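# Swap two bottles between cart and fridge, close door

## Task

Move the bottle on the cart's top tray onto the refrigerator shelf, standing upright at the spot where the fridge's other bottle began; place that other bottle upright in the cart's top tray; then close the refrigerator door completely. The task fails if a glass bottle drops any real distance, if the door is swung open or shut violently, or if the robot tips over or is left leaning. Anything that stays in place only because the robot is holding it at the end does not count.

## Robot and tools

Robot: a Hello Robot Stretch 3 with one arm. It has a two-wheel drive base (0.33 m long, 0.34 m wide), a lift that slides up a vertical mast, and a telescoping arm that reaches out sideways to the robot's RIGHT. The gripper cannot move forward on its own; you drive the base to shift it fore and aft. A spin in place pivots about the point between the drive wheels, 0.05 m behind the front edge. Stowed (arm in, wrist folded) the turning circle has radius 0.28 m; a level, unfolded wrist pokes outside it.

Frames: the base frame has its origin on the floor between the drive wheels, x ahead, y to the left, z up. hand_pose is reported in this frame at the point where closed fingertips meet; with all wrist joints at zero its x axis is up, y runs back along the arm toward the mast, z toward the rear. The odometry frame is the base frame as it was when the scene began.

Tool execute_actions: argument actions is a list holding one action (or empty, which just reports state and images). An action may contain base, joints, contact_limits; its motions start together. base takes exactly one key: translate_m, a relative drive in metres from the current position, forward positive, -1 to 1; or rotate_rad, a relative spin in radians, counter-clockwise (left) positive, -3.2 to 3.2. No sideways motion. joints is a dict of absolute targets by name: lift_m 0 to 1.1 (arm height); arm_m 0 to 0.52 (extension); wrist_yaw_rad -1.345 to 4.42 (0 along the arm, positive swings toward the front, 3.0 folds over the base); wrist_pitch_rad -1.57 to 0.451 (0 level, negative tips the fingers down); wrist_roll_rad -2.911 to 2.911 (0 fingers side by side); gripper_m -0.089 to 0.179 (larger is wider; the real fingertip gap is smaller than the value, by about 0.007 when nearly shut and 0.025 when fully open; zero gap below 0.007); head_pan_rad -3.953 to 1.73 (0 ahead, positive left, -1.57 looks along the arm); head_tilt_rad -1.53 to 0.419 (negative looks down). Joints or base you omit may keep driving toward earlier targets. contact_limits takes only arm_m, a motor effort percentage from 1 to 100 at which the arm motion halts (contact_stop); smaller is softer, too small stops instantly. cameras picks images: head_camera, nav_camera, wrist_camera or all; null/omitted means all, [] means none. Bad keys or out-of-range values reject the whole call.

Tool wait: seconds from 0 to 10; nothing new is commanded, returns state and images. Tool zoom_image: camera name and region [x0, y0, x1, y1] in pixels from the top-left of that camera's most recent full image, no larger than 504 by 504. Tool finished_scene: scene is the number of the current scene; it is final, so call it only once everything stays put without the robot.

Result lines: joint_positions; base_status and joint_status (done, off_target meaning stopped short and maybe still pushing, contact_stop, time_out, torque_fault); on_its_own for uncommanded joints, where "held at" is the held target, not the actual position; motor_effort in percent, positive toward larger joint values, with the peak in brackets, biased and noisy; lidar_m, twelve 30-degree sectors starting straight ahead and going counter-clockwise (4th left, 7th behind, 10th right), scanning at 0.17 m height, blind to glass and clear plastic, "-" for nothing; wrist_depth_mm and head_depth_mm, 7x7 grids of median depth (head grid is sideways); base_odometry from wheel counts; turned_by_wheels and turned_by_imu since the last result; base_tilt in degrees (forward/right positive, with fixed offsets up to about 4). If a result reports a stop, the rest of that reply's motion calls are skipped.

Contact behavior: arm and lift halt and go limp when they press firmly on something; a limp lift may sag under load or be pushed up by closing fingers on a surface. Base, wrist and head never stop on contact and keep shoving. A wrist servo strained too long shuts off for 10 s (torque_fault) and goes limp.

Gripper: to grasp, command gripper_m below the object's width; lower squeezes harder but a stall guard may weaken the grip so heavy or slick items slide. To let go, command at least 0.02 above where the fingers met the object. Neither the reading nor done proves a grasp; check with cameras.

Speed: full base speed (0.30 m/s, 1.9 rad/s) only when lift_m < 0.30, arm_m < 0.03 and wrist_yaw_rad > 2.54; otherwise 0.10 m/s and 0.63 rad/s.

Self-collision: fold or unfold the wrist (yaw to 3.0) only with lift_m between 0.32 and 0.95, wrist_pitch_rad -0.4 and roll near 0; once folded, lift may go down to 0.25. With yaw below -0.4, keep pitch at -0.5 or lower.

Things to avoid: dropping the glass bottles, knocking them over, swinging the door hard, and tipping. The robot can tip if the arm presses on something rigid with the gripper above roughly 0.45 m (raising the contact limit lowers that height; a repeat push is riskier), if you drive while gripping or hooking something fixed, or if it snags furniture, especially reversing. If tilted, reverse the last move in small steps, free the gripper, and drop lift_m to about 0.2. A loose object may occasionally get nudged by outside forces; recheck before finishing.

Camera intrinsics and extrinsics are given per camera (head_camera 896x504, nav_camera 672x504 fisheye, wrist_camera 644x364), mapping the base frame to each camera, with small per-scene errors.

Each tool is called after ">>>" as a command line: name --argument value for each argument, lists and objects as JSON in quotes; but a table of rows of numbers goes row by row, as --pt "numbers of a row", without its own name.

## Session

>>> execute_actions --actions '[{"joints":{"head_pan_rad":-1.6,"head_tilt_rad":-0.5}}]' --cameras '["nav_camera","head_camera"]'

>>> execute_actions --actions '[{"joints":{"head_pan_rad":-3.2,"head_tilt_rad":-0.5}}]' --cameras '["nav_camera","head_camera"]'

Scene clock: 1.37 s.
base_odometry: x=+0.000 y=+0.000 heading=+0.000 (m, m, rad; odometry frame)
turned_by_wheels: +0.000 (rad since the last result)
turned_by_imu: +0.000 (rad since the last result)
base_tilt: forward=+1.5 right=-0.3 (deg)
lidar_m: 1.14 1.55 1.74 2.34 2.09 1.67 1.20 1.61 1.42 1.41 1.55 1.03
head_depth_mm: 1149 1263 1385 1546 1732 1530 1275 / 1161 1265 1400 1567 1747 1521 1263 / 1166 1279 1412 1589 1775 1519 1269 / 1168 1292 1429 1599 1771 1520 1267 / 1190 1311 1452 1630 1791 1527 1257 / 1213 1335 1479 1651 1813 1518 1258 / 1219 1345 1492 1682 1809 1512 1257
base_status: not commanded
joint_positions: lift_m=+0.399 arm_m=-0.002 wrist_yaw_rad=+2.846 wrist_pitch_rad=-0.513 wrist_roll_rad=+0.000 gripper_m=+0.037 head_pan_rad=-1.593 head_tilt_rad=-0.493
joint_status: all done
motor_effort: left_wheel=+0(1) right_wheel=+0(0) lift_m=+18(18) arm_m=+0(0) wrist_yaw_rad=+0(0) wrist_pitch_rad=+5(5) wrist_roll_rad=+1(1) gripper_m=+0(0) head_pan_rad=-3(29) head_tilt_rad=-3(31) (%)
hand_pose: x=+0.0404 y=+0.0591 z=+0.3909 quat_wxyz=(+0.279, +0.703, +0.077, +0.650) (m; base frame)
wrist_depth_mm: - - - - - - - / - - - - - - - / - - - - - - - / 870 864 863 870 898 880 903 / 701 - 735 741 743 745 752 / 599 - 629 617 628 645 627 / 517 519 - 541 522 542 538
pictures: head_camera (sideways: a quarter turn clockwise sets it upright), nav_camera (sideways: a quarter turn counterclockwise sets it upright)
camera_calibration (this result's frames):
head_camera: T_world_to_cam=[[0.0117498, 0.526294, -0.850222, 1.13608], [0.997823, -0.0613539, -0.024189, 0.0235085], [-0.064895, -0.848086, -0.525869, 0.646793], [0, 0, 0, 1]] pos_world=[0.00516758, -0.0479327, 1.30662]
nav_camera: T_world_to_cam=[[-0.0463189, -0.457987, 0.887751, -1.11281], [-0.998068, 0.0580526, -0.0221257, 0.0844669], [-0.041403, -0.887061, -0.459791, 0.555082], [0, 0, 0, 1]] pos_world=[0.0557418, -0.022163, 1.24499]
Images, in order (width x height): head_camera 896x504, nav_camera 672x504.

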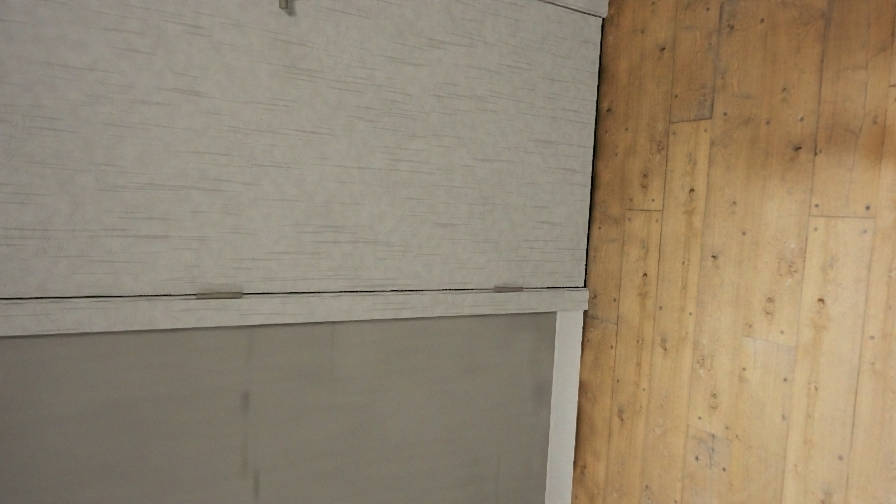

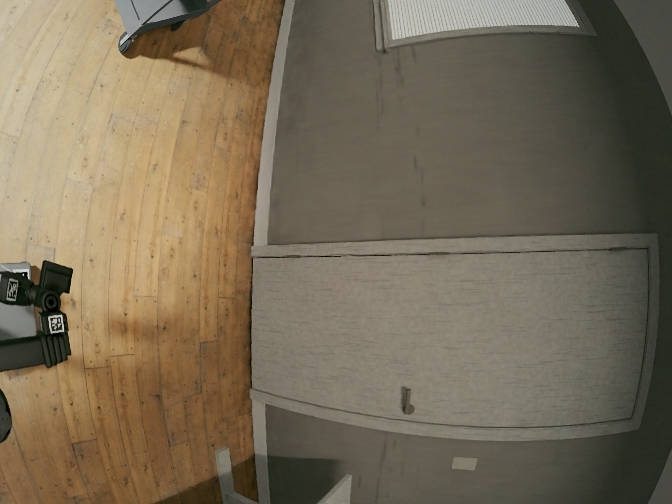

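Scene clock: 2.73 s.
base_odometry: x=+0.000 y=+0.000 heading=+0.000 (m, m, rad; odometry frame)
turned_by_wheels: +0.000 (rad since the last result)
turned_by_imu: +0.000 (rad since the last result)
base_tilt: forward=+1.5 right=-0.2 (deg)
lidar_m: 1.14 1.54 1.74 2.34 2.10 1.68 1.20 1.62 1.42 1.41 1.54 1.03
head_depth_mm: 1376 1517 1679 1874 1921 1538 1269 / 1384 1520 1657 1134 1901 1527 1269 / 1395 1533 1613 1130 1787 1520 1264 / 1398 1533 1620 1131 1898 1519 1267 / 1403 1551 1643 1125 1880 1520 1264 / 1408 1557 1645 1118 1893 1510 1263 / 1413 1552 1652 1169 1899 1514 1256
base_status: not commanded
joint_positions: lift_m=+0.399 arm_m=-0.002 wrist_yaw_rad=+2.846 wrist_pitch_rad=-0.513 wrist_roll_rad=+0.000 gripper_m=+0.037 head_pan_rad=-3.193 head_tilt_rad=-0.494
joint_status: all done
motor_effort: left_wheel=+0(1) right_wheel=+0(0) lift_m=+18(18) arm_m=+0(0) wrist_yaw_rad=+0(0) wrist_pitch_rad=+5(5) wrist_roll_rad=+0(1) gripper_m=+0(0) head_pan_rad=-3(28) head_tilt_rad=-3(4) (%)
hand_pose: x=+0.0404 y=+0.0591 z=+0.3909 quat_wxyz=(+0.279, +0.703, +0.077, +0.650) (m; base frame)
wrist_depth_mm: - - - - - - - / - - - - - - - / - - - - - - - / 845 859 860 884 902 900 913 / 702 - 733 733 722 740 760 / 594 - 623 605 622 641 629 / 524 519 - 542 531 539 538
pictures: head_camera (sideways: a quarter turn clockwise sets it upright), nav_camera (sideways: a quarter turn counterclockwise sets it upright)
camera_calibration (this result's frames):
head_camera: T_world_to_cam=[[0.525893, -0.0271191, -0.850118, 1.13281], [-0.0904557, -0.995606, -0.0241967, 0.0301571], [-0.845727, 0.089623, -0.526036, 0.651774], [0, 0, 0, 1]] pos_world=[-0.0417859, 0.00233155, 1.30661]
nav_camera: T_world_to_cam=[[-0.456614, 0.0596796, 0.887661, -1.11019], [0.0871721, 0.995948, -0.0221186, 0.0778377], [-0.885384, 0.0672796, -0.459966, 0.560458], [0, 0, 0, 1]] pos_world=[-0.0174917, -0.0489741, 1.24498]
Images, in order (width x height): head_camera 896x504, nav_camera 672x504.

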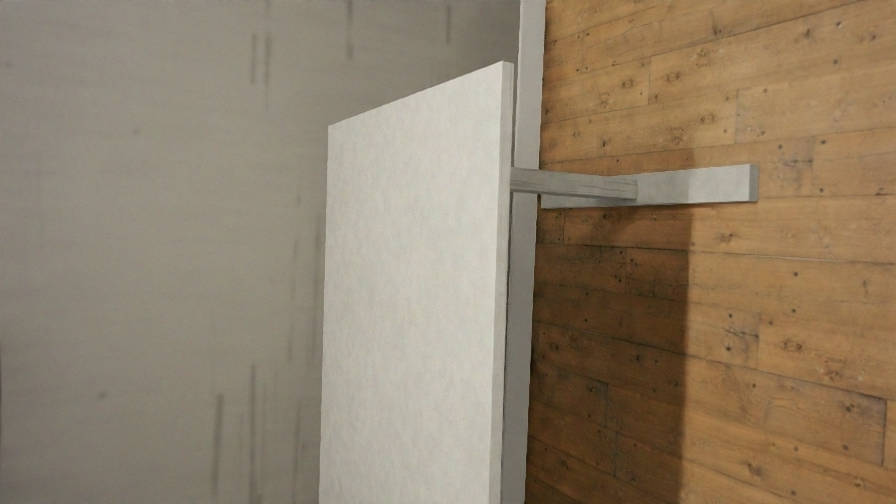

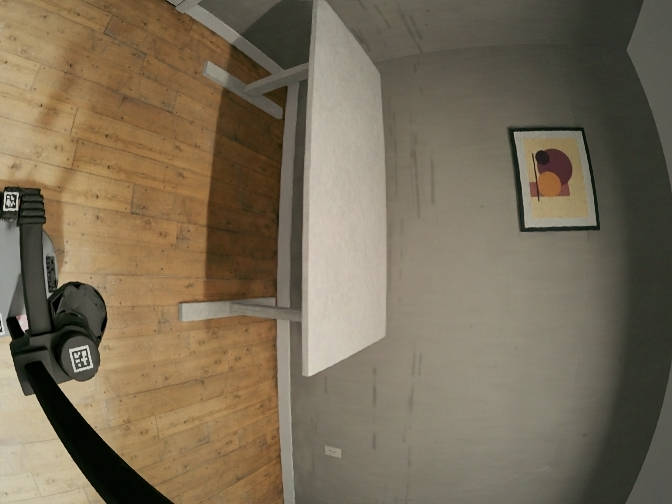

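>>> execute_actions --actions '[{"joints":{"head_pan_rad":-0.2,"lift_m":0.28}}]' --cameras '["head_camera"]'

>>> execute_actions --actions '[{"joints":{"head_pan_rad":0.95,"head_tilt_rad":-0.4}}]' --cameras '["nav_camera","head_camera"]'

Scene clock: 12.03 s.
base_odometry: x=+0.000 y=+0.000 heading=+0.000 (m, m, rad; odometry frame)
turned_by_wheels: +0.000 (rad since the last result)
turned_by_imu: -0.001 (rad since the last result)
base_tilt: forward=+1.5 right=-0.3 (deg)
lidar_m: 1.14 1.54 1.74 2.34 2.10 1.68 1.20 1.62 1.42 1.41 1.54 1.03
head_depth_mm: 2728 2983 3067 2457 1898 1522 1272 / 2703 2984 1437 1539 1709 1529 1274 / 2667 2942 1473 1540 1516 1466 1264 / 2669 2929 1414 1607 1688 1524 1260 / 2614 2898 1502 1638 1728 1517 1261 / 2593 2871 3058 2403 1893 1511 1262 / 2589 2815 3093 2516 1892 1507 1258
base_status: not commanded
joint_positions: lift_m=+0.280 arm_m=-0.002 wrist_yaw_rad=+2.846 wrist_pitch_rad=-0.514 wrist_roll_rad=+0.000 gripper_m=+0.037 head_pan_rad=-0.207 head_tilt_rad=-0.494
joint_status: all done
motor_effort: left_wheel=+0(1) right_wheel=+0(0) lift_m=+16(16) arm_m=+0(0) wrist_yaw_rad=+0(0) wrist_pitch_rad=+5(5) wrist_roll_rad=+1(0) gripper_m=+0(0) head_pan_rad=+2(25) head_tilt_rad=-2(3) (%)
hand_pose: x=+0.0404 y=+0.0590 z=+0.2720 quat_wxyz=(+0.279, +0.703, +0.077, +0.650) (m; base frame)
wrist_depth_mm: - - - - - - - / - - - - - - - / - 850 842 865 869 890 917 / 638 670 664 672 699 700 690 / 548 - 569 563 572 572 574 / 466 - - 475 480 485 483 / - - - 419 412 423 428
pictures: head_camera (sideways: a quarter turn clockwise sets it upright)
camera_calibration (this result's frames):
head_camera: T_world_to_cam=[[-0.515298, 0.108536, -0.850111, 1.13915], [0.244111, 0.969445, -0.0241973, 0.028117], [0.82151, -0.21999, -0.526048, 0.641619], [0, 0, 0, 1]] pos_world=[0.0530416, -0.00974652, 1.30661]
Images, in order (width x height): head_camera 896x504.

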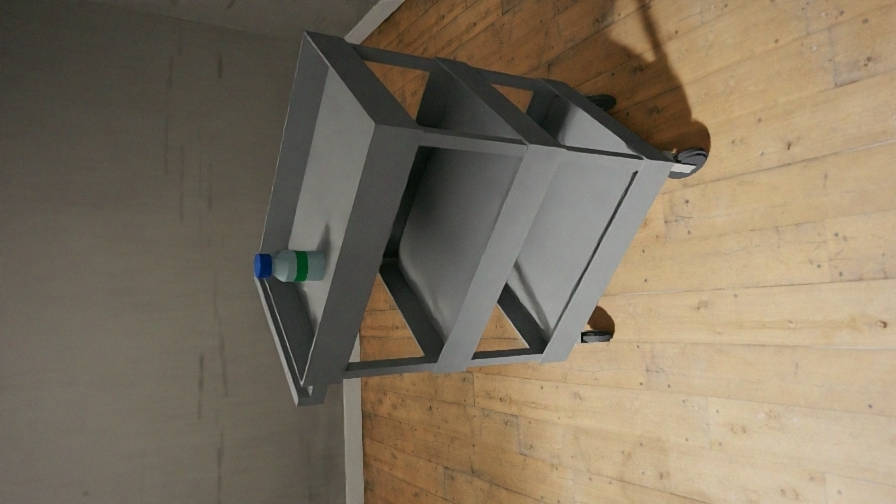

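Scene clock: 13.20 s.
base_odometry: x=+0.000 y=+0.000 heading=+0.000 (m, m, rad; odometry frame)
turned_by_wheels: +0.000 (rad since the last result)
turned_by_imu: +0.000 (rad since the last result)
base_tilt: forward=+1.5 right=-0.2 (deg)
lidar_m: 1.14 1.54 1.74 2.34 2.09 1.68 1.20 1.62 1.42 1.40 1.55 1.03
head_depth_mm: 2752 3108 3398 3000 2131 1635 1341 / 1320 1407 1527 1705 1974 1628 1334 / 1515 1610 1729 1877 1950 1628 1338 / 1723 1871 2042 2252 2121 1621 1333 / 2003 2149 2287 2444 2099 1625 1325 / 1973 2097 2100 2053 2115 1631 1325 / 1528 1765 2133 2388 2094 1622 1326
base_status: not commanded
joint_positions: lift_m=+0.280 arm_m=-0.002 wrist_yaw_rad=+2.846 wrist_pitch_rad=-0.514 wrist_roll_rad=+0.000 gripper_m=+0.037 head_pan_rad=+0.943 head_tilt_rad=-0.409
joint_status: all done
motor_effort: left_wheel=-1(0) right_wheel=+0(1) lift_m=+16(16) arm_m=+0(0) wrist_yaw_rad=+0(1) wrist_pitch_rad=+5(5) wrist_roll_rad=+0(0) gripper_m=-1(0) head_pan_rad=+2(28) head_tilt_rad=+3(13) (%)
hand_pose: x=+0.0404 y=+0.0590 z=+0.2720 quat_wxyz=(+0.279, +0.703, +0.077, +0.650) (m; base frame)
wrist_depth_mm: - - - - - - - / - - - - - - - / - 823 836 849 830 884 930 / 635 666 663 673 676 697 703 / 541 - 584 568 561 569 582 / 465 - - 479 488 484 492 / - - - 418 406 424 419
pictures: head_camera (sideways: a quarter turn clockwise sets it upright), nav_camera (sideways: a quarter turn counterclockwise sets it upright)
camera_calibration (this result's frames):
head_camera: T_world_to_cam=[[-0.266048, -0.366085, -0.89174, 1.19192], [-0.784035, 0.620369, -0.0207644, 0.029922], [0.560809, 0.693631, -0.452072, 0.546955], [0, 0, 0, 1]] pos_world=[0.0338317, 0.0383975, 1.31077]
nav_camera: T_world_to_cam=[[0.253826, 0.287877, 0.923417, -1.16117], [0.788415, -0.614632, -0.025104, 0.0774494], [0.560334, 0.734408, -0.382976, 0.451453], [0, 0, 0, 1]] pos_world=[-0.0192918, 0.0503271, 1.24709]
Images, in order (width x height): head_camera 896x504, nav_camera 672x504.

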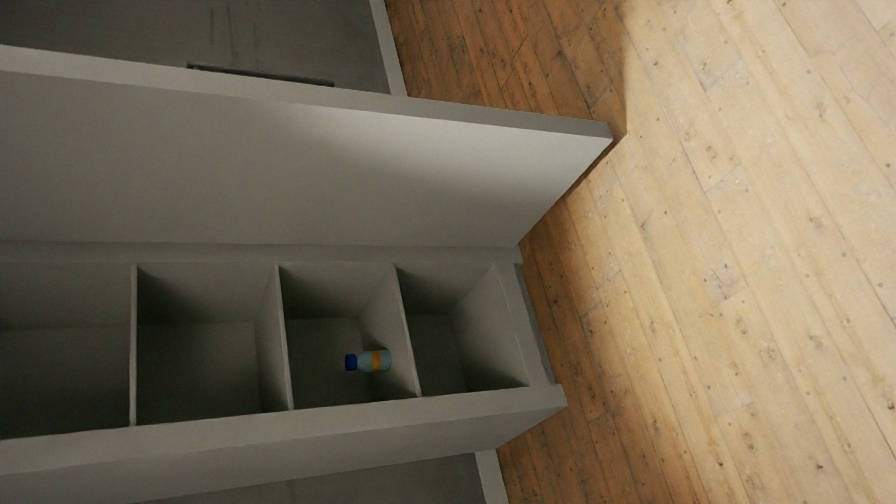

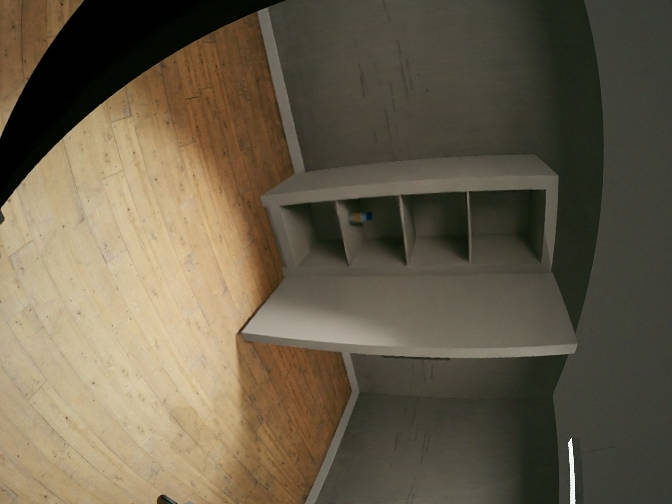

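>>> execute_actions --actions '[{"base":{"rotate_rad":1.11}}]' --cameras '[]'

>>> execute_actions --actions '[{"base":{"translate_m":1.0}}]' --cameras '[]'

>>> execute_actions --actions '[{"base":{"translate_m":0.14}}]' --cameras '[]'

>>> execute_actions --actions '[{"base":{"rotate_rad":1.92},"joints":{"head_pan_rad":-1.7,"head_tilt_rad":-0.9}}]' --cameras '[]'

>>> execute_actions --actions '[{"base":{"translate_m":-0.28},"joints":{"lift_m":0.5,"wrist_pitch_rad":-0.4}}]' --cameras '[]'

>>> execute_actions --actions '[{"joints":{"wrist_yaw_rad":0,"gripper_m":0.15}}]'

Scene clock: 32.43 s.
base_odometry: x=+0.000 y=+0.000 heading=+1.110 (m, m, rad; odometry frame)
turned_by_wheels: +1.110 (rad since the last result)
turned_by_imu: +1.079 (rad since the last result)
base_tilt: forward=+1.4 right=-0.2 (deg)
lidar_m: 1.84 2.34 2.02 1.20 1.20 1.62 1.41 1.41 1.58 1.03 1.19 1.55
head_depth_mm: 1983 2128 2307 2447 2104 1638 1337 / 2099 2276 2423 2603 2118 1645 1340 / 2226 2390 2592 2740 2101 1635 1332 / 2377 2570 2827 2886 2091 1624 1324 / 2292 2446 2632 2747 2115 1632 1335 / 1990 2134 2302 2459 2089 1635 1329 / 1806 1918 2031 2151 2091 1626 1331
base_status: done
joint_positions: lift_m=+0.280 arm_m=-0.002 wrist_yaw_rad=+2.846 wrist_pitch_rad=-0.514 wrist_roll_rad=+0.000 gripper_m=+0.037 head_pan_rad=+0.943 head_tilt_rad=-0.408
joint_status: not commanded
motor_effort: left_wheel=-1(7) right_wheel=+2(8) lift_m=+16(16) arm_m=-1(0) wrist_yaw_rad=+0(1) wrist_pitch_rad=+5(5) wrist_roll_rad=+1(0) gripper_m=+0(1) head_pan_rad=+2(3) head_tilt_rad=+3(4) (%)
hand_pose: x=+0.0404 y=+0.0590 z=+0.2720 quat_wxyz=(+0.279, +0.703, +0.077, +0.650) (m; base frame)
wrist_depth_mm: - - - - - - - / - - - - - - - / - 854 856 870 869 880 880 / 638 672 668 666 697 690 687 / 544 - 576 563 562 572 583 / 472 - - 480 482 490 485 / - - - 419 409 423 427
pictures: none
No camera images: the call's "cameras" was empty. Leave "cameras" out to get every camera's image.

Scene clock: 37.53 s.
base_odometry: x=+0.445 y=+0.896 heading=+1.110 (m, m, rad; odometry frame)
turned_by_wheels: +0.000 (rad since the last result)
turned_by_imu: +0.004 (rad since the last result)
base_tilt: forward=+1.5 right=-0.3 (deg)
lidar_m: 0.85 1.40 1.56 2.01 1.99 1.73 2.36 2.33 1.32 2.77 0.75 0.80
head_depth_mm: 1177 1253 1348 1450 1573 1631 1343 / 1238 1329 1433 1557 1695 1648 1342 / 1321 1416 1533 1673 1848 1636 1340 / 1397 1505 1648 1799 1944 1630 1331 / 1485 1613 1780 1961 2065 1645 1331 / 1597 1758 1944 2153 2095 1628 1330 / 1726 1907 2119 2389 2075 1633 1324
base_status: done
joint_positions: lift_m=+0.280 arm_m=-0.002 wrist_yaw_rad=+2.846 wrist_pitch_rad=-0.514 wrist_roll_rad=+0.000 gripper_m=+0.037 head_pan_rad=+0.943 head_tilt_rad=-0.408
joint_status: not commanded
motor_effort: left_wheel=-1(3) right_wheel=+2(7) lift_m=+16(16) arm_m=-1(0) wrist_yaw_rad=+0(0) wrist_pitch_rad=+5(5) wrist_roll_rad=+0(1) gripper_m=-1(0) head_pan_rad=+2(2) head_tilt_rad=+3(5) (%)
hand_pose: x=+0.0404 y=+0.0590 z=+0.2719 quat_wxyz=(+0.279, +0.703, +0.077, +0.650) (m; base frame)
wrist_depth_mm: - - - - - - - / - - - - - - - / - 844 877 868 871 919 899 / 638 674 681 680 682 701 702 / 546 - 576 576 567 572 575 / 469 - - 476 481 479 481 / - - - 414 403 426 424
pictures: none
No camera images: the call's "cameras" was empty. Leave "cameras" out to get every camera's image.

Scene clock: 39.87 s.
base_odometry: x=+0.507 y=+1.021 heading=+1.110 (m, m, rad; odometry frame)
turned_by_wheels: +0.000 (rad since the last result)
turned_by_imu: +0.000 (rad since the last result)
base_tilt: forward=+1.5 right=-0.3 (deg)
lidar_m: 0.72 1.19 1.41 2.04 2.04 1.84 2.48 1.50 1.38 2.74 0.68 0.75
head_depth_mm: 1060 1133 1213 1310 1427 1530 1338 / 1115 1201 1290 1400 1539 1591 1334 / 1186 1281 1379 1519 1659 1636 1333 / 1260 1363 1490 1627 1810 1636 1338 / 1342 1468 1607 1782 1939 1632 1332 / 1451 1581 1748 1952 2064 1622 1327 / 1559 1719 1924 2171 2095 1626 1326
base_status: done
joint_positions: lift_m=+0.280 arm_m=-0.002 wrist_yaw_rad=+2.846 wrist_pitch_rad=-0.514 wrist_roll_rad=+0.000 gripper_m=+0.037 head_pan_rad=+0.943 head_tilt_rad=-0.408
joint_status: not commanded
motor_effort: left_wheel=-1(5) right_wheel=+1(7) lift_m=+16(16) arm_m=-1(1) wrist_yaw_rad=-1(1) wrist_pitch_rad=+5(5) wrist_roll_rad=+0(0) gripper_m=+0(0) head_pan_rad=+2(2) head_tilt_rad=+5(4) (%)
hand_pose: x=+0.0404 y=+0.0590 z=+0.2719 quat_wxyz=(+0.279, +0.703, +0.077, +0.650) (m; base frame)
wrist_depth_mm: - - - - - - 950 / - - - - - - - / - 853 882 879 896 885 877 / 642 654 664 680 691 688 716 / 553 - 571 583 557 566 574 / 464 - - 478 489 481 492 / - - - 416 409 416 420
pictures: none
No camera images: the call's "cameras" was empty. Leave "cameras" out to get every camera's image.

Scene clock: 42.23 s.
base_odometry: x=+0.507 y=+1.021 heading=+3.030 (m, m, rad; odometry frame)
turned_by_wheels: +1.920 (rad since the last result)
turned_by_imu: +1.866 (rad since the last result)
base_tilt: forward=+1.5 right=-0.2 (deg)
lidar_m: 2.04 1.83 2.58 2.47 1.37 1.37 0.68 0.70 0.95 0.71 1.31 1.78
head_depth_mm: 845 1234 1153 1399 1411 1246 1115 / 833 1241 1119 1455 1403 1241 1132 / 798 1232 1111 1440 1405 1234 - / 633 747 910 1209 1382 1230 - / 1090 1298 1589 1588 1381 1232 1101 / 1127 1317 1599 1595 1384 1227 1107 / 1110 1295 1553 1590 1375 1225 1097
base_status: done
joint_positions: lift_m=+0.280 arm_m=-0.002 wrist_yaw_rad=+2.846 wrist_pitch_rad=-0.514 wrist_roll_rad=+0.000 gripper_m=+0.037 head_pan_rad=-1.693 head_tilt_rad=-0.889
joint_status: all done
motor_effort: left_wheel=-1(5) right_wheel=+1(7) lift_m=+16(16) arm_m=-1(1) wrist_yaw_rad=-1(0) wrist_pitch_rad=+5(5) wrist_roll_rad=+1(1) gripper_m=+0(0) head_pan_rad=-3(28) head_tilt_rad=-5(27) (%)
hand_pose: x=+0.0404 y=+0.0589 z=+0.2719 quat_wxyz=(+0.279, +0.703, +0.077, +0.650) (m; base frame)
wrist_depth_mm: - - - - - - - / - - - - - - - / - 843 839 861 877 889 870 / 647 666 691 664 698 697 702 / 552 - 585 570 565 566 571 / 465 - - 481 478 488 487 / - - - 411 411 423 423
pictures: none
No camera images: the call's "cameras" was empty. Leave "cameras" out to get every camera's image.

Scene clock: 46.43 s.
base_odometry: x=+0.785 y=+0.990 heading=+3.030 (m, m, rad; odometry frame)
turned_by_wheels: +0.000 (rad since the last result)
turned_by_imu: -0.003 (rad since the last result)
base_tilt: forward=+1.5 right=-0.3 (deg)
lidar_m: 2.32 2.07 2.57 1.41 1.18 2.55 0.40 0.41 0.55 0.72 0.74 1.78
head_depth_mm: 704 775 843 880 928 979 1068 / 806 907 1024 1143 1256 1226 1125 / 829 1210 1141 1398 1398 1269 - / 822 1229 1100 1439 1378 1256 - / 819 1184 1078 1437 1360 1259 1103 / 810 1164 1073 1183 1356 1227 1103 / 727 721 858 1544 1377 1224 1095
base_status: done
joint_positions: lift_m=+0.500 arm_m=-0.002 wrist_yaw_rad=+2.846 wrist_pitch_rad=-0.419 wrist_roll_rad=+0.000 gripper_m=+0.037 head_pan_rad=-1.693 head_tilt_rad=-0.889
joint_status: all done
motor_effort: left_wheel=-1(9) right_wheel=+1(5) lift_m=+21(22) arm_m=-1(1) wrist_yaw_rad=+0(0) wrist_pitch_rad=+6(8) wrist_roll_rad=+0(0) gripper_m=+0(0) head_pan_rad=-2(3) head_tilt_rad=-5(4) (%)
hand_pose: x=+0.0442 y=+0.0714 z=+0.5124 quat_wxyz=(+0.248, +0.706, +0.044, +0.663) (m; base frame)
wrist_depth_mm: - - - - - - - / - - - - - - - / - - - - - - - / - - - - - - - / 928 - - - 977 - - / 796 - 812 806 802 811 830 / 671 - 652 686 662 706 704
pictures: none
No camera images: the call's "cameras" was empty. Leave "cameras" out to get every camera's image.

Scene clock: 48.87 s.
base_odometry: x=+0.785 y=+0.990 heading=+3.030 (m, m, rad; odometry frame)
turned_by_wheels: +0.000 (rad since the last result)
turned_by_imu: -0.001 (rad since the last result)
base_tilt: forward=+1.5 right=-0.2 (deg)
lidar_m: 2.31 2.07 2.58 1.41 1.18 2.54 0.40 0.41 0.56 0.72 0.74 1.78
head_depth_mm: 703 776 844 885 928 981 1069 / 804 906 1030 1137 1253 1222 1117 / 830 1218 1148 1395 1397 1273 - / 821 1223 1099 1449 1398 - - / 816 1186 1080 1428 1367 1219 1119 / 808 1158 1075 1181 1351 1228 1099 / 728 721 857 1554 1372 1223 1099
base_status: not commanded
joint_positions: lift_m=+0.500 arm_m=-0.002 wrist_yaw_rad=+0.002 wrist_pitch_rad=-0.419 wrist_roll_rad=+0.000 gripper_m=+0.150 head_pan_rad=-1.693 head_tilt_rad=-0.889
joint_status: all done
motor_effort: left_wheel=-1(1) right_wheel=+1(1) lift_m=+21(21) arm_m=-1(1) wrist_yaw_rad=-2(1) wrist_pitch_rad=+6(6) wrist_roll_rad=+1(0) gripper_m=+0(85) head_pan_rad=-2(3) head_tilt_rad=-5(5) (%)
hand_pose: x=-0.0210 y=-0.3675 z=+0.5124 quat_wxyz=(+0.692, +0.148, -0.691, -0.146) (m; base frame)
wrist_depth_mm: 913 891 484 787 794 597 417 / - - 471 545 562 502 448 / - - 524 922 953 566 436 / - - 547 - 947 571 444 / 904 996 624 781 772 598 430 / 769 - 677 677 665 - 436 / 653 663 683 695 705 675 413
pictures: head_camera (sideways: a quarter turn clockwise sets it upright), nav_camera (sideways: a quarter turn counterclockwise sets it upright), wrist_camera
camera_calibration (this result's frames):
head_camera: T_world_to_cam=[[0.0996072, 0.807254, -0.581738, 0.785634], [0.988132, -0.148957, -0.0375107, 0.040895], [-0.116935, -0.571097, -0.812511, 1.01994], [0, 0, 0, 1]] pos_world=[0.0006018, -0.045631, 1.28728]
nav_camera: T_world_to_cam=[[-0.129548, -0.755349, 0.64239, -0.792468], [-0.986495, 0.163662, -0.00650172, 0.0640482], [-0.100224, -0.634557, -0.76635, 0.954227], [0, 0, 0, 1]] pos_world=[0.0561568, -0.00356061, 1.24076]
wrist_camera: T_world_to_cam=[[-0.999517, -0.0196656, 0.0240453, -0.0443648], [-0.0307532, 0.517419, -0.85518, 0.672041], [0.00437608, -0.855506, -0.517774, 0.119008], [0, 0, 0, 1]] pos_world=[-0.0241967, -0.246787, 0.637402]
Images, in order (width x height): head_camera 896x504, nav_camera 672x504, wrist_camera 644x364.

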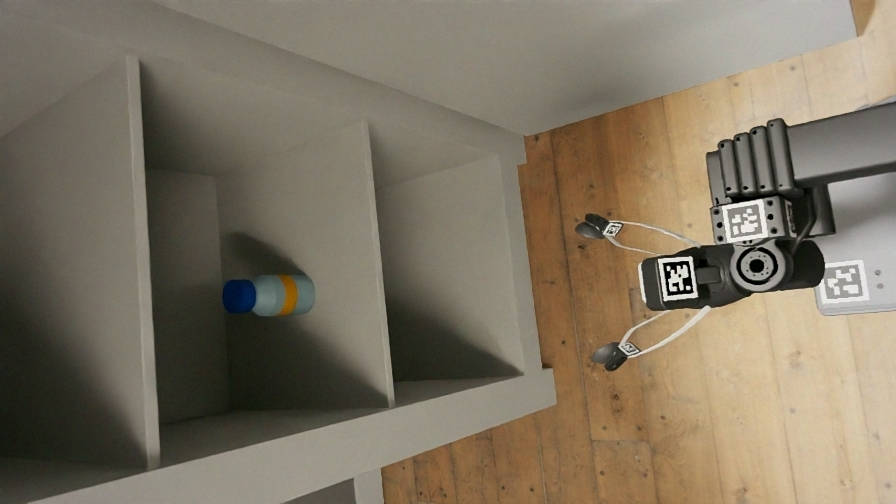

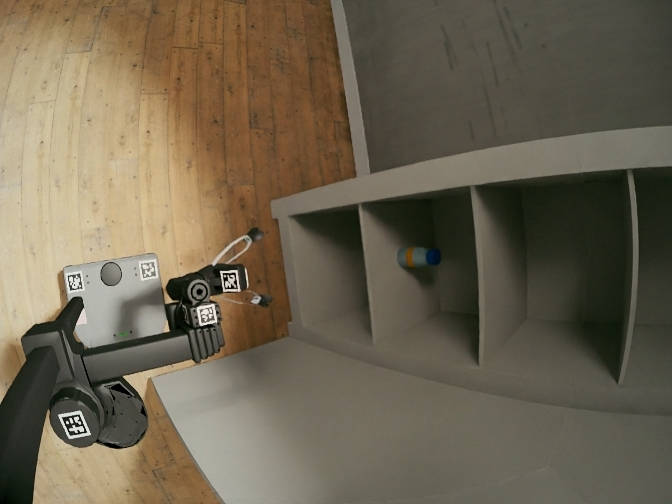

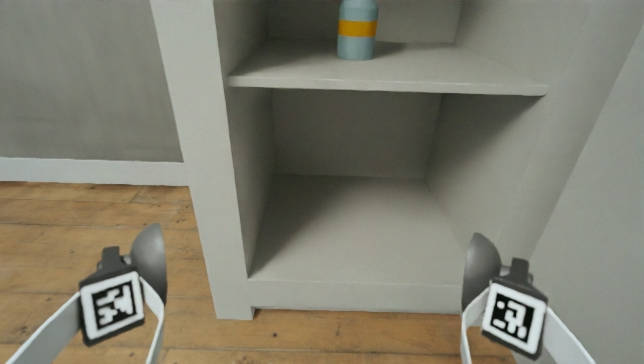

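>>> execute_actions --actions '[{"base":{"rotate_rad":-0.08},"joints":{"lift_m":0.58,"arm_m":0.33}}]' --cameras '["wrist_camera"]'

Scene clock: 58.83 s.
base_odometry: x=+0.785 y=+0.990 heading=+2.950 (m, m, rad; odometry frame)
turned_by_wheels: -0.080 (rad since the last result)
turned_by_imu: -0.080 (rad since the last result)
base_tilt: forward=+1.4 right=-0.1 (deg)
lidar_m: 2.32 2.08 2.65 2.49 1.18 1.42 0.40 0.40 0.52 0.72 0.72 1.66
head_depth_mm: 659 705 750 804 865 937 1073 / 735 820 930 1033 1130 1198 - / 827 1004 1091 1283 1361 1217 - / 821 1233 1137 1374 1394 1228 1153 / 816 1189 1076 1397 1349 1226 1123 / 813 1183 1105 1377 1331 1229 1101 / 804 946 912 1059 1375 1221 1089
base_status: done
joint_positions: lift_m=+0.580 arm_m=+0.330 wrist_yaw_rad=+0.001 wrist_pitch_rad=-0.418 wrist_roll_rad=+0.000 gripper_m=+0.150 head_pan_rad=-1.693 head_tilt_rad=-0.889
joint_status: all done
motor_effort: left_wheel=+1(4) right_wheel=+0(3) lift_m=+20(19) arm_m=+4(4) wrist_yaw_rad=+0(1) wrist_pitch_rad=+6(6) wrist_roll_rad=+0(0) gripper_m=+0(0) head_pan_rad=-2(2) head_tilt_rad=-4(5) (%)
hand_pose: x=-0.0213 y=-0.6991 z=+0.5925 quat_wxyz=(+0.692, +0.147, -0.691, -0.147) (m; base frame)
wrist_depth_mm: 268 397 505 506 526 432 302 / 264 393 546 324 565 431 302 / 264 391 506 335 522 433 303 / 267 348 369 354 384 386 302 / 261 301 295 300 302 304 290 / 239 - 244 246 252 - 263 / - 383 622 649 632 467 293
pictures: wrist_camera
camera_calibration (this result's frames):
wrist_camera: T_world_to_cam=[[-0.999542, -0.0183691, 0.024055, -0.0522002], [-0.0300885, 0.516973, -0.855472, 0.912007], [0.00327842, -0.855804, -0.517289, -0.123716], [0, 0, 0, 1]] pos_world=[-0.0243298, -0.578319, 0.717455]
Images, in order (width x height): wrist_camera 644x364.

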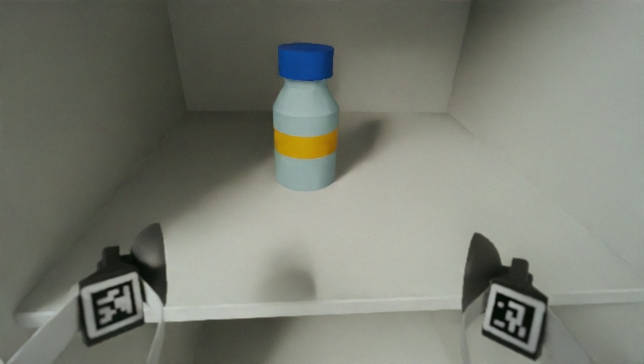

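>>> execute_actions --actions '[{"base":{"translate_m":0.012},"joints":{"lift_m":0.48,"wrist_pitch_rad":0}}]' --cameras '[]'

>>> execute_actions --actions '[{"joints":{"arm_m":0.52}}]' --cameras '["wrist_camera"]'

>>> execute_actions --actions '[{"joints":{"gripper_m":0.03}}]' --cameras '[]'

>>> execute_actions --actions '[{"joints":{"lift_m":0.52}}]' --cameras '["wrist_camera"]'

Scene clock: 71.20 s.
base_odometry: x=+0.773 y=+0.992 heading=+2.950 (m, m, rad; odometry frame)
turned_by_wheels: +0.000 (rad since the last result)
turned_by_imu: -0.001 (rad since the last result)
base_tilt: forward=+1.5 right=-0.2 (deg)
lidar_m: 2.30 2.06 2.64 2.49 1.19 1.37 0.41 0.41 0.53 0.72 0.72 1.66
head_depth_mm: 670 727 774 827 892 964 1083 / 745 840 950 1072 1170 1203 1133 / 826 1045 1090 1374 1407 1244 - / 819 1229 1139 1500 1385 1241 1148 / 817 1196 1079 1401 1365 1234 1116 / 811 1182 1101 1362 1333 1225 1104 / 805 851 891 1095 1379 1217 1100
base_status: done
joint_positions: lift_m=+0.480 arm_m=+0.330 wrist_yaw_rad=+0.001 wrist_pitch_rad=-0.022 wrist_roll_rad=+0.000 gripper_m=+0.150 head_pan_rad=-1.693 head_tilt_rad=-0.889
joint_status: all done
motor_effort: left_wheel=+0(3) right_wheel=-2(3) lift_m=+16(17) arm_m=+3(4) wrist_yaw_rad=-2(1) wrist_pitch_rad=+7(7) wrist_roll_rad=+1(0) gripper_m=+0(0) head_pan_rad=-3(3) head_tilt_rad=-5(5) (%)
hand_pose: x=-0.0212 y=-0.7303 z=+0.5891 quat_wxyz=(+0.707, +0.009, -0.707, -0.008) (m; base frame)
wrist_depth_mm: 245 367 540 536 563 455 315 / 248 371 547 560 576 446 312 / 247 371 551 568 591 448 314 / 249 375 569 329 603 453 313 / 252 361 435 327 459 422 310 / 250 - 290 300 302 - 291 / - 211 218 219 224 215 233
pictures: none
No camera images: the call's "cameras" was empty. Leave "cameras" out to get every camera's image.

Scene clock: 73.83 s.
base_odometry: x=+0.773 y=+0.992 heading=+2.950 (m, m, rad; odometry frame)
turned_by_wheels: +0.000 (rad since the last result)
turned_by_imu: -0.001 (rad since the last result)
base_tilt: forward=+1.5 right=-0.2 (deg)
lidar_m: 2.30 2.06 2.64 2.49 1.19 1.36 0.41 0.42 0.53 0.72 0.72 1.66
head_depth_mm: 672 726 772 829 892 963 1085 / 745 842 950 1068 1176 1207 1130 / 829 1044 1091 1370 1402 1238 - / 822 1231 1141 1410 1388 1236 1150 / 817 1198 1063 1433 1359 1226 1116 / 809 1183 1096 1366 1333 1223 1098 / 803 855 888 1094 1376 1218 1097
base_status: not commanded
joint_positions: lift_m=+0.480 arm_m=+0.518 wrist_yaw_rad=+0.001 wrist_pitch_rad=-0.021 wrist_roll_rad=+0.000 gripper_m=+0.150 head_pan_rad=-1.693 head_tilt_rad=-0.889
joint_status: all done
joint sent to its limit — the command would take arm_m past its upper limit, so that joint was sent only as far as its limit.
motor_effort: left_wheel=+0(0) right_wheel=+0(1) lift_m=+16(16) arm_m=+3(7) wrist_yaw_rad=-2(1) wrist_pitch_rad=+7(7) wrist_roll_rad=+0(0) gripper_m=+0(0) head_pan_rad=-3(3) head_tilt_rad=-5(4) (%)
hand_pose: x=-0.0212 y=-0.9185 z=+0.5893 quat_wxyz=(+0.707, +0.008, -0.707, -0.007) (m; base frame)
wrist_depth_mm: 270 357 359 369 376 381 299 / 269 358 365 375 392 391 297 / 271 363 374 131 391 393 297 / 273 378 377 139 402 407 296 / 276 381 355 135 410 395 295 / 262 - 254 131 304 - 280 / - 208 196 134 223 216 230
pictures: wrist_camera
camera_calibration (this result's frames):
wrist_camera: T_world_to_cam=[[-0.999549, -0.00800483, 0.0289261, -0.0494039], [-0.029786, 0.146188, -0.988808, 0.760768], [0.00368659, -0.989224, -0.146361, -0.654289], [0, 0, 0, 1]] pos_world=[-0.0243093, -0.758849, 0.657921]
Images, in order (width x height): wrist_camera 644x364.

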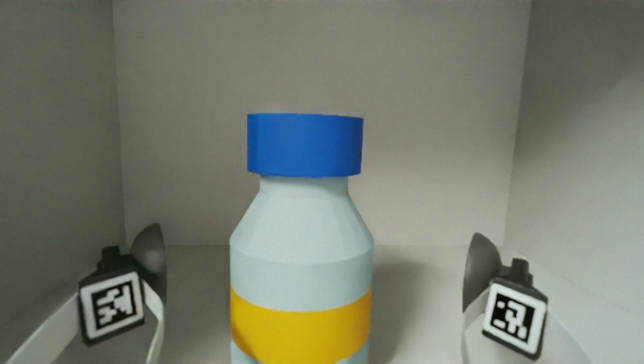

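Scene clock: 75.53 s.
base_odometry: x=+0.773 y=+0.992 heading=+2.950 (m, m, rad; odometry frame)
turned_by_wheels: +0.000 (rad since the last result)
turned_by_imu: +0.000 (rad since the last result)
base_tilt: forward=+1.4 right=-0.2 (deg)
lidar_m: 2.30 2.06 2.64 2.49 1.19 1.37 0.41 0.42 0.53 0.72 0.72 1.65
head_depth_mm: 670 727 773 827 894 966 1087 / 746 837 951 1067 1173 1200 1134 / 829 1050 1088 1369 1399 1241 - / 823 1233 1163 1412 1387 1234 1153 / 817 1193 1050 1428 1367 1226 1119 / 810 1181 1099 1365 1339 1227 1097 / 804 851 889 1091 1377 1223 1100
base_status: not commanded
joint_positions: lift_m=+0.480 arm_m=+0.518 wrist_yaw_rad=+0.005 wrist_pitch_rad=-0.021 wrist_roll_rad=+0.000 gripper_m=+0.031 head_pan_rad=-1.693 head_tilt_rad=-0.889
joint_status: all done
motor_effort: left_wheel=+1(2) right_wheel=-3(3) lift_m=+16(16) arm_m=+3(4) wrist_yaw_rad=-4(4) wrist_pitch_rad=+7(7) wrist_roll_rad=+0(0) gripper_m=-14(86) head_pan_rad=-2(3) head_tilt_rad=-5(4) (%)
hand_pose: x=-0.0203 y=-0.9186 z=+0.5893 quat_wxyz=(+0.707, +0.009, -0.707, -0.006) (m; base frame)
wrist_depth_mm: 272 355 360 368 372 382 298 / 271 364 372 376 383 391 298 / 269 370 369 131 392 397 296 / 270 372 386 138 406 404 296 / 273 376 390 134 411 402 294 / 260 284 138 130 - 307 284 / 212 213 197 134 211 226 230
pictures: none
No camera images: the call's "cameras" was empty. Leave "cameras" out to get every camera's image.

Scene clock: 76.70 s.
base_odometry: x=+0.773 y=+0.992 heading=+2.950 (m, m, rad; odometry frame)
turned_by_wheels: +0.000 (rad since the last result)
turned_by_imu: +0.000 (rad since the last result)
base_tilt: forward=+1.5 right=-0.3 (deg)
lidar_m: 2.30 2.06 2.64 2.49 1.19 1.37 0.41 0.42 0.53 0.72 0.72 1.66
head_depth_mm: 671 727 774 830 892 968 1080 / 748 838 948 1069 1175 1220 1127 / 829 1044 1089 1351 1425 1221 - / 819 1230 1163 1429 1385 1230 1146 / 815 1176 1052 1433 1366 1232 1121 / 808 1183 1101 1374 1338 1222 1095 / 804 853 893 1097 1377 1221 1095
base_status: not commanded
joint_positions: lift_m=+0.520 arm_m=+0.518 wrist_yaw_rad=+0.002 wrist_pitch_rad=-0.057 wrist_roll_rad=+0.000 gripper_m=+0.031 head_pan_rad=-1.693 head_tilt_rad=-0.889
joint_status: all done
motor_effort: left_wheel=+1(1) right_wheel=-2(3) lift_m=+22(25) arm_m=+3(3) wrist_yaw_rad=-3(3) wrist_pitch_rad=+18(20) wrist_roll_rad=+1(1) gripper_m=-14(14) head_pan_rad=-3(3) head_tilt_rad=-5(4) (%)
hand_pose: x=-0.0209 y=-0.9174 z=+0.6198 quat_wxyz=(+0.707, +0.021, -0.707, -0.020) (m; base frame)
wrist_depth_mm: 267 346 356 360 371 377 299 / 273 355 363 373 383 385 298 / 271 370 374 132 396 402 298 / 272 374 386 138 402 401 294 / 276 382 390 135 417 417 296 / 275 332 140 130 - 353 295 / 248 253 236 133 250 271 268
pictures: wrist_camera
camera_calibration (this result's frames):
wrist_camera: T_world_to_cam=[[-0.999538, -0.0100818, 0.0286612, -0.0517509], [-0.0300143, 0.181207, -0.982987, 0.819274], [0.00471664, -0.983393, -0.181426, -0.621574], [0, 0, 0, 1]] pos_world=[-0.0242053, -0.760231, 0.694049]
Images, in order (width x height): wrist_camera 644x364.

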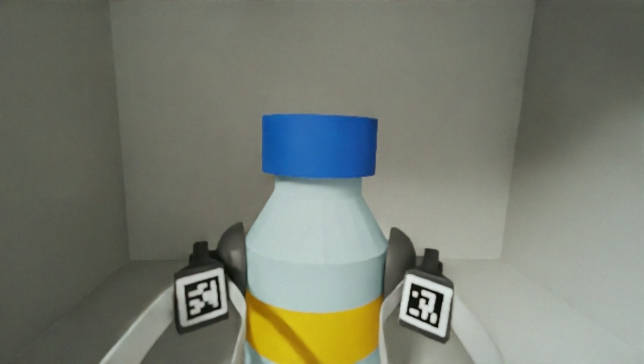

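>>> execute_actions --actions '[{"joints":{"arm_m":0}}]' --cameras '[]'

>>> execute_actions --actions '[{"base":{"rotate_rad":1.74}}]' --cameras '[]'

>>> execute_actions --actions '[{"base":{"translate_m":1.0},"joints":{"lift_m":0.9,"head_pan_rad":-1.4,"head_tilt_rad":-0.7}}]' --cameras '[]'

>>> execute_actions --actions '[{"base":{"rotate_rad":2.33}}]'

Scene clock: 96.77 s.
base_odometry: x=+0.773 y=+0.992 heading=+2.950 (m, m, rad; odometry frame)
turned_by_wheels: +0.000 (rad since the last result)
turned_by_imu: -0.002 (rad since the last result)
base_tilt: forward=+1.5 right=-0.2 (deg)
lidar_m: 2.30 2.06 2.64 2.49 1.19 1.37 0.41 0.42 0.53 0.72 0.72 1.66
head_depth_mm: 670 725 771 828 889 966 1077 / 745 841 950 1064 1178 1219 1119 / 828 1047 1091 1376 1395 1276 - / 822 1231 1114 1431 1366 - - / 815 1215 1105 1436 1320 1222 1118 / 809 1179 1098 1369 1335 1225 1101 / 803 853 889 1096 1373 1219 1100
base_status: not commanded
joint_positions: lift_m=+0.520 arm_m=+0.000 wrist_yaw_rad=+0.001 wrist_pitch_rad=-0.058 wrist_roll_rad=+0.000 gripper_m=+0.031 head_pan_rad=-1.693 head_tilt_rad=-0.889
joint_status: all done
motor_effort: left_wheel=+1(1) right_wheel=-2(2) lift_m=+22(22) arm_m=-4(7) wrist_yaw_rad=+0(1) wrist_pitch_rad=+19(19) wrist_roll_rad=+0(1) gripper_m=-14(14) head_pan_rad=-2(2) head_tilt_rad=-4(5) (%)
hand_pose: x=-0.0212 y=-0.3997 z=+0.6196 quat_wxyz=(+0.707, +0.021, -0.707, -0.020) (m; base frame)
wrist_depth_mm: 914 425 609 695 668 495 394 / 913 433 737 854 864 499 391 / 936 444 631 131 802 500 400 / 966 460 625 138 771 499 395 / - 473 475 134 594 528 396 / - - 138 130 - 525 394 / - 957 554 133 753 542 395
pictures: none
No camera images: the call's "cameras" was empty. Leave "cameras" out to get every camera's image.

Scene clock: 100.47 s.
base_odometry: x=+0.773 y=+0.992 heading=-1.593 (m, m, rad; odometry frame)
turned_by_wheels: +1.740 (rad since the last result)
turned_by_imu: +1.702 (rad since the last result)
base_tilt: forward=+1.5 right=-0.3 (deg)
lidar_m: 1.35 1.19 2.52 0.41 0.43 0.62 0.72 1.35 1.94 2.30 2.07 2.52
head_depth_mm: 2173 2317 1885 1616 1408 1244 1115 / 2171 2289 1890 1607 1401 1238 1120 / 2143 2270 1877 1612 1397 1280 - / 2136 2285 1874 1597 1362 - - / 2106 2261 1871 1593 1345 1220 1123 / 2104 2259 1855 1583 1383 1231 1101 / 2094 2236 1850 1583 1373 1214 1098
base_status: done
joint_positions: lift_m=+0.520 arm_m=+0.000 wrist_yaw_rad=+0.001 wrist_pitch_rad=-0.058 wrist_roll_rad=+0.000 gripper_m=+0.031 head_pan_rad=-1.693 head_tilt_rad=-0.889
joint_status: not commanded
motor_effort: left_wheel=-1(5) right_wheel=+1(5) lift_m=+23(22) arm_m=-4(4) wrist_yaw_rad=-1(2) wrist_pitch_rad=+19(19) wrist_roll_rad=+0(0) gripper_m=-14(13) head_pan_rad=-2(3) head_tilt_rad=-5(5) (%)
hand_pose: x=-0.0213 y=-0.3997 z=+0.6196 quat_wxyz=(+0.707, +0.021, -0.707, -0.020) (m; base frame)
wrist_depth_mm: - - - - - - - / - - - - - - - / - - - 130 - - - / - - - 139 - - - / - - - 135 - - - / - - 139 130 - - - / - - 961 133 - - -
pictures: none
No camera images: the call's "cameras" was empty. Leave "cameras" out to get every camera's image.

Scene clock: 111.40 s.
base_odometry: x=+0.751 y=-0.008 heading=-1.593 (m, m, rad; odometry frame)
turned_by_wheels: +0.000 (rad since the last result)
turned_by_imu: +0.001 (rad since the last result)
base_tilt: forward=+1.5 right=-0.3 (deg)
lidar_m: 1.50 0.46 0.46 0.54 2.54 1.10 1.71 2.40 2.42 1.91 1.95 1.53
head_depth_mm: 1972 2177 2425 1910 1618 - - / 2008 1761 1976 421 - - 1117 / 1987 1763 2312 432 - - 1113 / 2031 2387 2405 1888 1563 1327 1154 / 2074 2452 2390 1892 1564 1329 1148 / 2103 2497 2398 1881 1548 1321 1146 / 2135 2264 2298 1876 1540 1314 1148
base_status: done
joint_positions: lift_m=+0.900 arm_m=+0.000 wrist_yaw_rad=+0.001 wrist_pitch_rad=-0.058 wrist_roll_rad=+0.000 gripper_m=+0.031 head_pan_rad=-1.407 head_tilt_rad=-0.705
joint_status: all done
motor_effort: left_wheel=-2(3) right_wheel=+1(4) lift_m=+23(22) arm_m=-4(4) wrist_yaw_rad=-1(0) wrist_pitch_rad=+19(19) wrist_roll_rad=+0(1) gripper_m=-14(13) head_pan_rad=+2(17) head_tilt_rad=+3(21) (%)
hand_pose: x=-0.0213 y=-0.3996 z=+0.9995 quat_wxyz=(+0.707, +0.021, -0.707, -0.021) (m; base frame)
wrist_depth_mm: - - - - - - - / - - - - - - - / - - - 132 - - - / - - - 139 - - - / - - - 134 - - - / - - 139 130 - - - / - - - 133 - - -
pictures: none
No camera images: the call's "cameras" was empty. Leave "cameras" out to get every camera's image.

Scene clock: 116.03 s.
base_odometry: x=+0.751 y=-0.008 heading=+0.737 (m, m, rad; odometry frame)
turned_by_wheels: +2.330 (rad since the last result)
turned_by_imu: +2.279 (rad since the last result)
base_tilt: forward=+1.5 right=-0.3 (deg)
lidar_m: 2.58 1.11 1.71 2.67 1.91 2.24 1.69 1.50 1.50 0.46 0.47 0.64
head_depth_mm: 1576 1721 1885 1914 1615 - - / 1736 1922 744 420 - - 1114 / 1958 2189 893 431 - - 1104 / 2257 2513 924 727 962 1124 1146 / 2403 2634 922 723 958 1107 1150 / 2238 2468 915 720 980 1139 1151 / 2117 2316 769 716 979 1163 1140
base_status: done
joint_positions: lift_m=+0.900 arm_m=+0.000 wrist_yaw_rad=+0.001 wrist_pitch_rad=-0.058 wrist_roll_rad=+0.000 gripper_m=+0.031 head_pan_rad=-1.407 head_tilt_rad=-0.705
joint_status: not commanded
motor_effort: left_wheel=-1(4) right_wheel=+1(6) lift_m=+23(23) arm_m=-4(4) wrist_yaw_rad=+0(0) wrist_pitch_rad=+19(19) wrist_roll_rad=+1(0) gripper_m=-13(13) head_pan_rad=+2(2) head_tilt_rad=+1(3) (%)
hand_pose: x=-0.0213 y=-0.3996 z=+0.9995 quat_wxyz=(+0.707, +0.021, -0.707, -0.021) (m; base frame)
wrist_depth_mm: - - - - - - 934 / - - - - - - 958 / - - - 131 - - - / - - - 138 - - - / 457 686 699 135 - - - / 431 549 139 131 - - - / 410 415 387 133 - - -
pictures: head_camera (sideways: a quarter turn clockwise sets it upright), nav_camera (sideways: a quarter turn counterclockwise sets it upright), wrist_camera
camera_calibration (this result's frames):
head_camera: T_world_to_cam=[[-0.112864, 0.683755, -0.720931, 0.9683], [0.99101, 0.129929, -0.0319176, 0.0336042], [0.0718456, -0.718051, -0.692272, 0.862429], [0, 0, 0, 1]] pos_world=[0.0140227, -0.0471775, 1.29619]
nav_camera: T_world_to_cam=[[0.0677988, -0.632257, 0.771787, -0.962302], [-0.992237, -0.123564, -0.0140606, 0.0739265], [0.104255, -0.764842, -0.635726, 0.78309], [0, 0, 0, 1]] pos_world=[0.0569544, -0.000346823, 1.24156]
wrist_camera: T_world_to_cam=[[-0.999552, -0.00864785, 0.0286473, -0.0572004], [-0.029745, 0.182549, -0.982747, 1.09894], [0.0032691, -0.983159, -0.182725, -0.0422136], [0, 0, 0, 1]] pos_world=[-0.0243488, -0.242609, 1.07391]
Images, in order (width x height): head_camera 896x504, nav_camera 672x504, wrist_camera 644x364.

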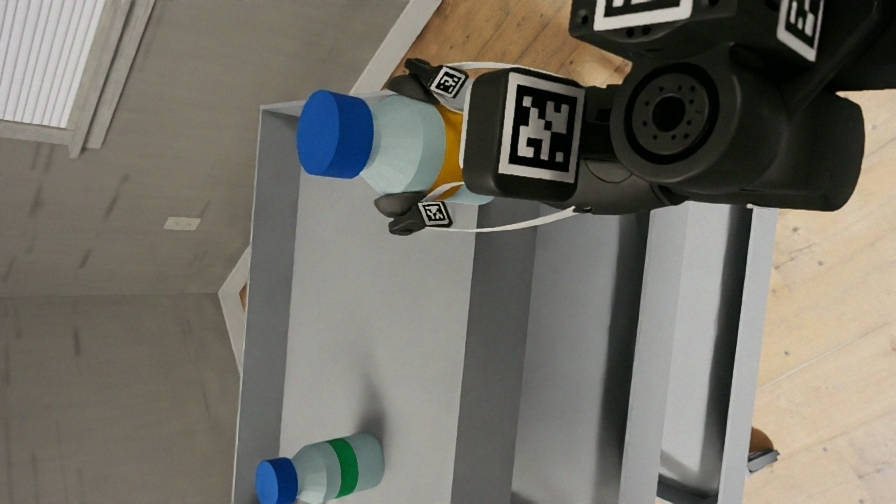

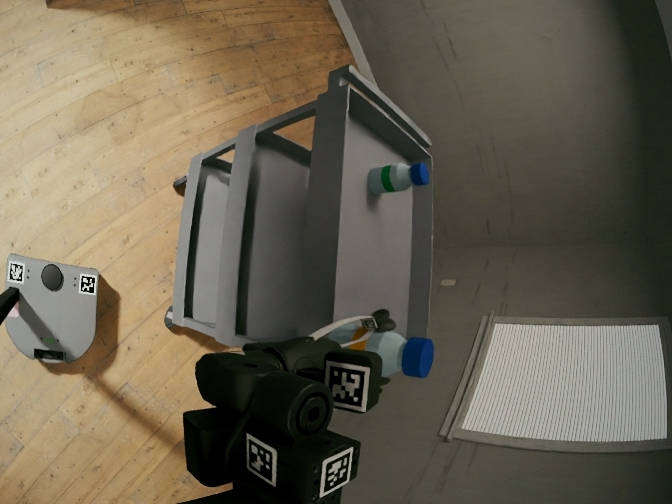

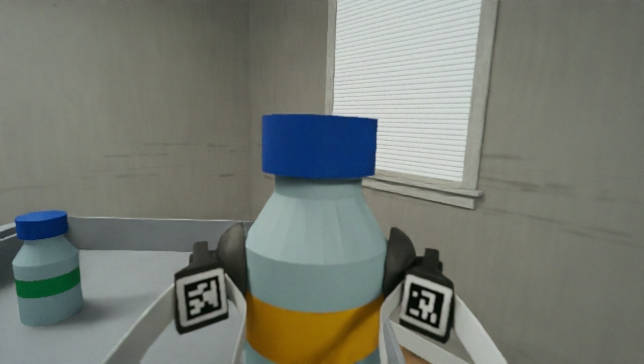

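>>> execute_actions --actions '[{"base":{"translate_m":0.12},"joints":{"arm_m":0.38}}]' --cameras '[]'

>>> execute_actions --actions '[{"joints":{"lift_m":0.78}}]' --cameras '["wrist_camera","head_camera"]'

Scene clock: 126.50 s.
base_odometry: x=+0.840 y=+0.073 heading=+0.736 (m, m, rad; odometry frame)
turned_by_wheels: +0.000 (rad since the last result)
turned_by_imu: -0.002 (rad since the last result)
base_tilt: forward=+1.5 right=-0.2 (deg)
lidar_m: 2.47 1.00 1.64 2.57 2.00 2.00 1.79 1.58 0.48 0.46 0.47 2.31
head_depth_mm: 1668 1781 868 732 690 1285 1166 / 1840 672 863 730 945 908 1132 / 2086 2328 891 730 941 1106 1132 / 2359 2626 926 726 962 1066 1152 / 2299 2585 922 724 961 1121 1151 / 2162 2377 774 723 957 1140 1146 / 2043 2248 850 719 941 1236 1147
base_status: done
joint_positions: lift_m=+0.900 arm_m=+0.380 wrist_yaw_rad=+0.001 wrist_pitch_rad=-0.058 wrist_roll_rad=+0.000 gripper_m=+0.031 head_pan_rad=-1.407 head_tilt_rad=-0.705
joint_status: all done
motor_effort: left_wheel=-2(3) right_wheel=+1(5) lift_m=+22(22) arm_m=+3(5) wrist_yaw_rad=+1(0) wrist_pitch_rad=+19(19) wrist_roll_rad=+0(0) gripper_m=-13(13) head_pan_rad=+2(2) head_tilt_rad=+2(3) (%)
hand_pose: x=-0.0213 y=-0.7791 z=+0.9995 quat_wxyz=(+0.707, +0.021, -0.707, -0.021) (m; base frame)
wrist_depth_mm: - - - - - - 854 / - - - - - - 845 / - - - 132 - - 860 / - - - 138 - - 870 / - - - 135 - - 859 / - - 139 131 - - 905 / 314 317 315 133 319 - 909
pictures: none
No camera images: the call's "cameras" was empty. Leave "cameras" out to get every camera's image.

Scene clock: 128.43 s.
base_odometry: x=+0.840 y=+0.073 heading=+0.736 (m, m, rad; odometry frame)
turned_by_wheels: +0.000 (rad since the last result)
turned_by_imu: -0.001 (rad since the last result)
base_tilt: forward=+1.5 right=-0.2 (deg)
lidar_m: 2.48 1.00 1.64 2.57 2.00 1.99 1.78 1.58 0.48 0.46 0.47 2.31
head_depth_mm: 1674 1823 917 - - 879 1163 / 1844 2037 916 691 945 908 1136 / 2101 2312 895 707 943 1104 1131 / 2372 2662 924 726 961 1063 1151 / 2293 2559 915 723 961 1120 1155 / 2156 2374 771 722 958 1139 1142 / 2049 2241 850 718 945 1237 1143
base_status: not commanded
joint_positions: lift_m=+0.780 arm_m=+0.380 wrist_yaw_rad=+0.001 wrist_pitch_rad=-0.059 wrist_roll_rad=+0.000 gripper_m=+0.031 head_pan_rad=-1.407 head_tilt_rad=-0.705
joint_status: all done
motor_effort: left_wheel=-2(1) right_wheel=+2(1) lift_m=+18(21) arm_m=+3(4) wrist_yaw_rad=+0(0) wrist_pitch_rad=+19(19) wrist_roll_rad=+1(0) gripper_m=-14(13) head_pan_rad=+2(2) head_tilt_rad=+0(2) (%)
hand_pose: x=-0.0213 y=-0.7791 z=+0.8797 quat_wxyz=(+0.707, +0.021, -0.707, -0.021) (m; base frame)
wrist_depth_mm: - - - - - - 845 / - - - - - - 848 / - - - 132 - - 855 / - - - 137 - - 925 / 291 294 290 135 301 302 909 / 299 298 139 131 - 300 228 / 235 236 222 133 237 251 214
pictures: head_camera (sideways: a quarter turn clockwise sets it upright), wrist_camera
camera_calibration (this result's frames):
head_camera: T_world_to_cam=[[-0.112854, 0.68369, -0.720993, 0.968382], [0.99101, 0.129926, -0.0319146, 0.0336002], [0.071856, -0.718113, -0.692207, 0.862344], [0, 0, 0, 1]] pos_world=[0.0140228, -0.0471781, 1.29619]
wrist_camera: T_world_to_cam=[[-0.999553, -0.0085911, 0.0286434, -0.0570205], [-0.0297324, 0.183034, -0.982657, 1.05078], [0.00319939, -0.983069, -0.183208, -0.436667], [0, 0, 0, 1]] pos_world=[-0.0243557, -0.622093, 0.954193]
Images, in order (width x height): head_camera 896x504, wrist_camera 644x364.

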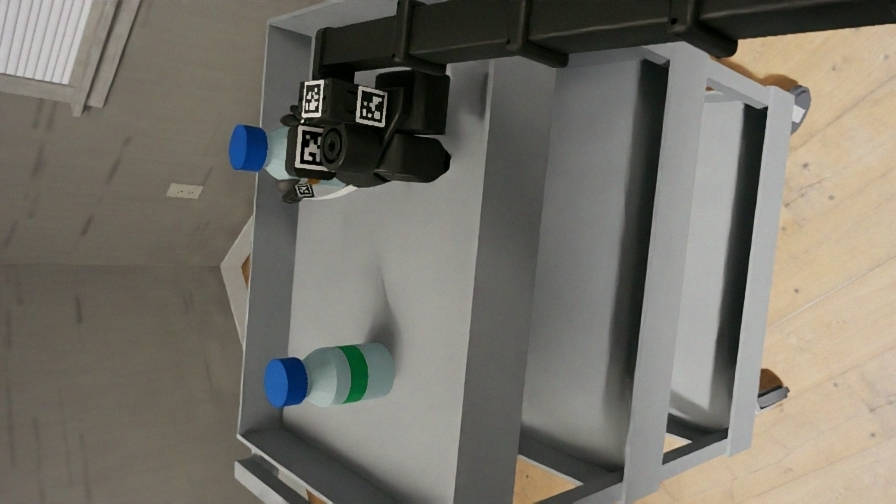

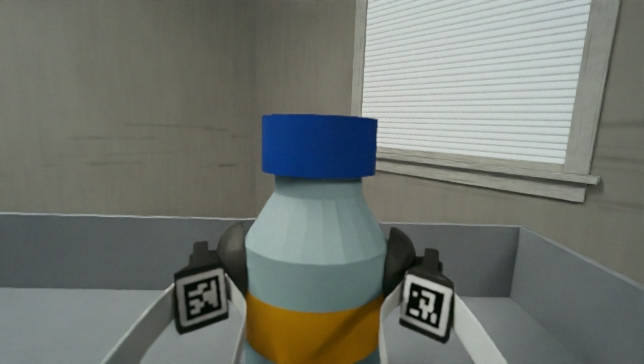

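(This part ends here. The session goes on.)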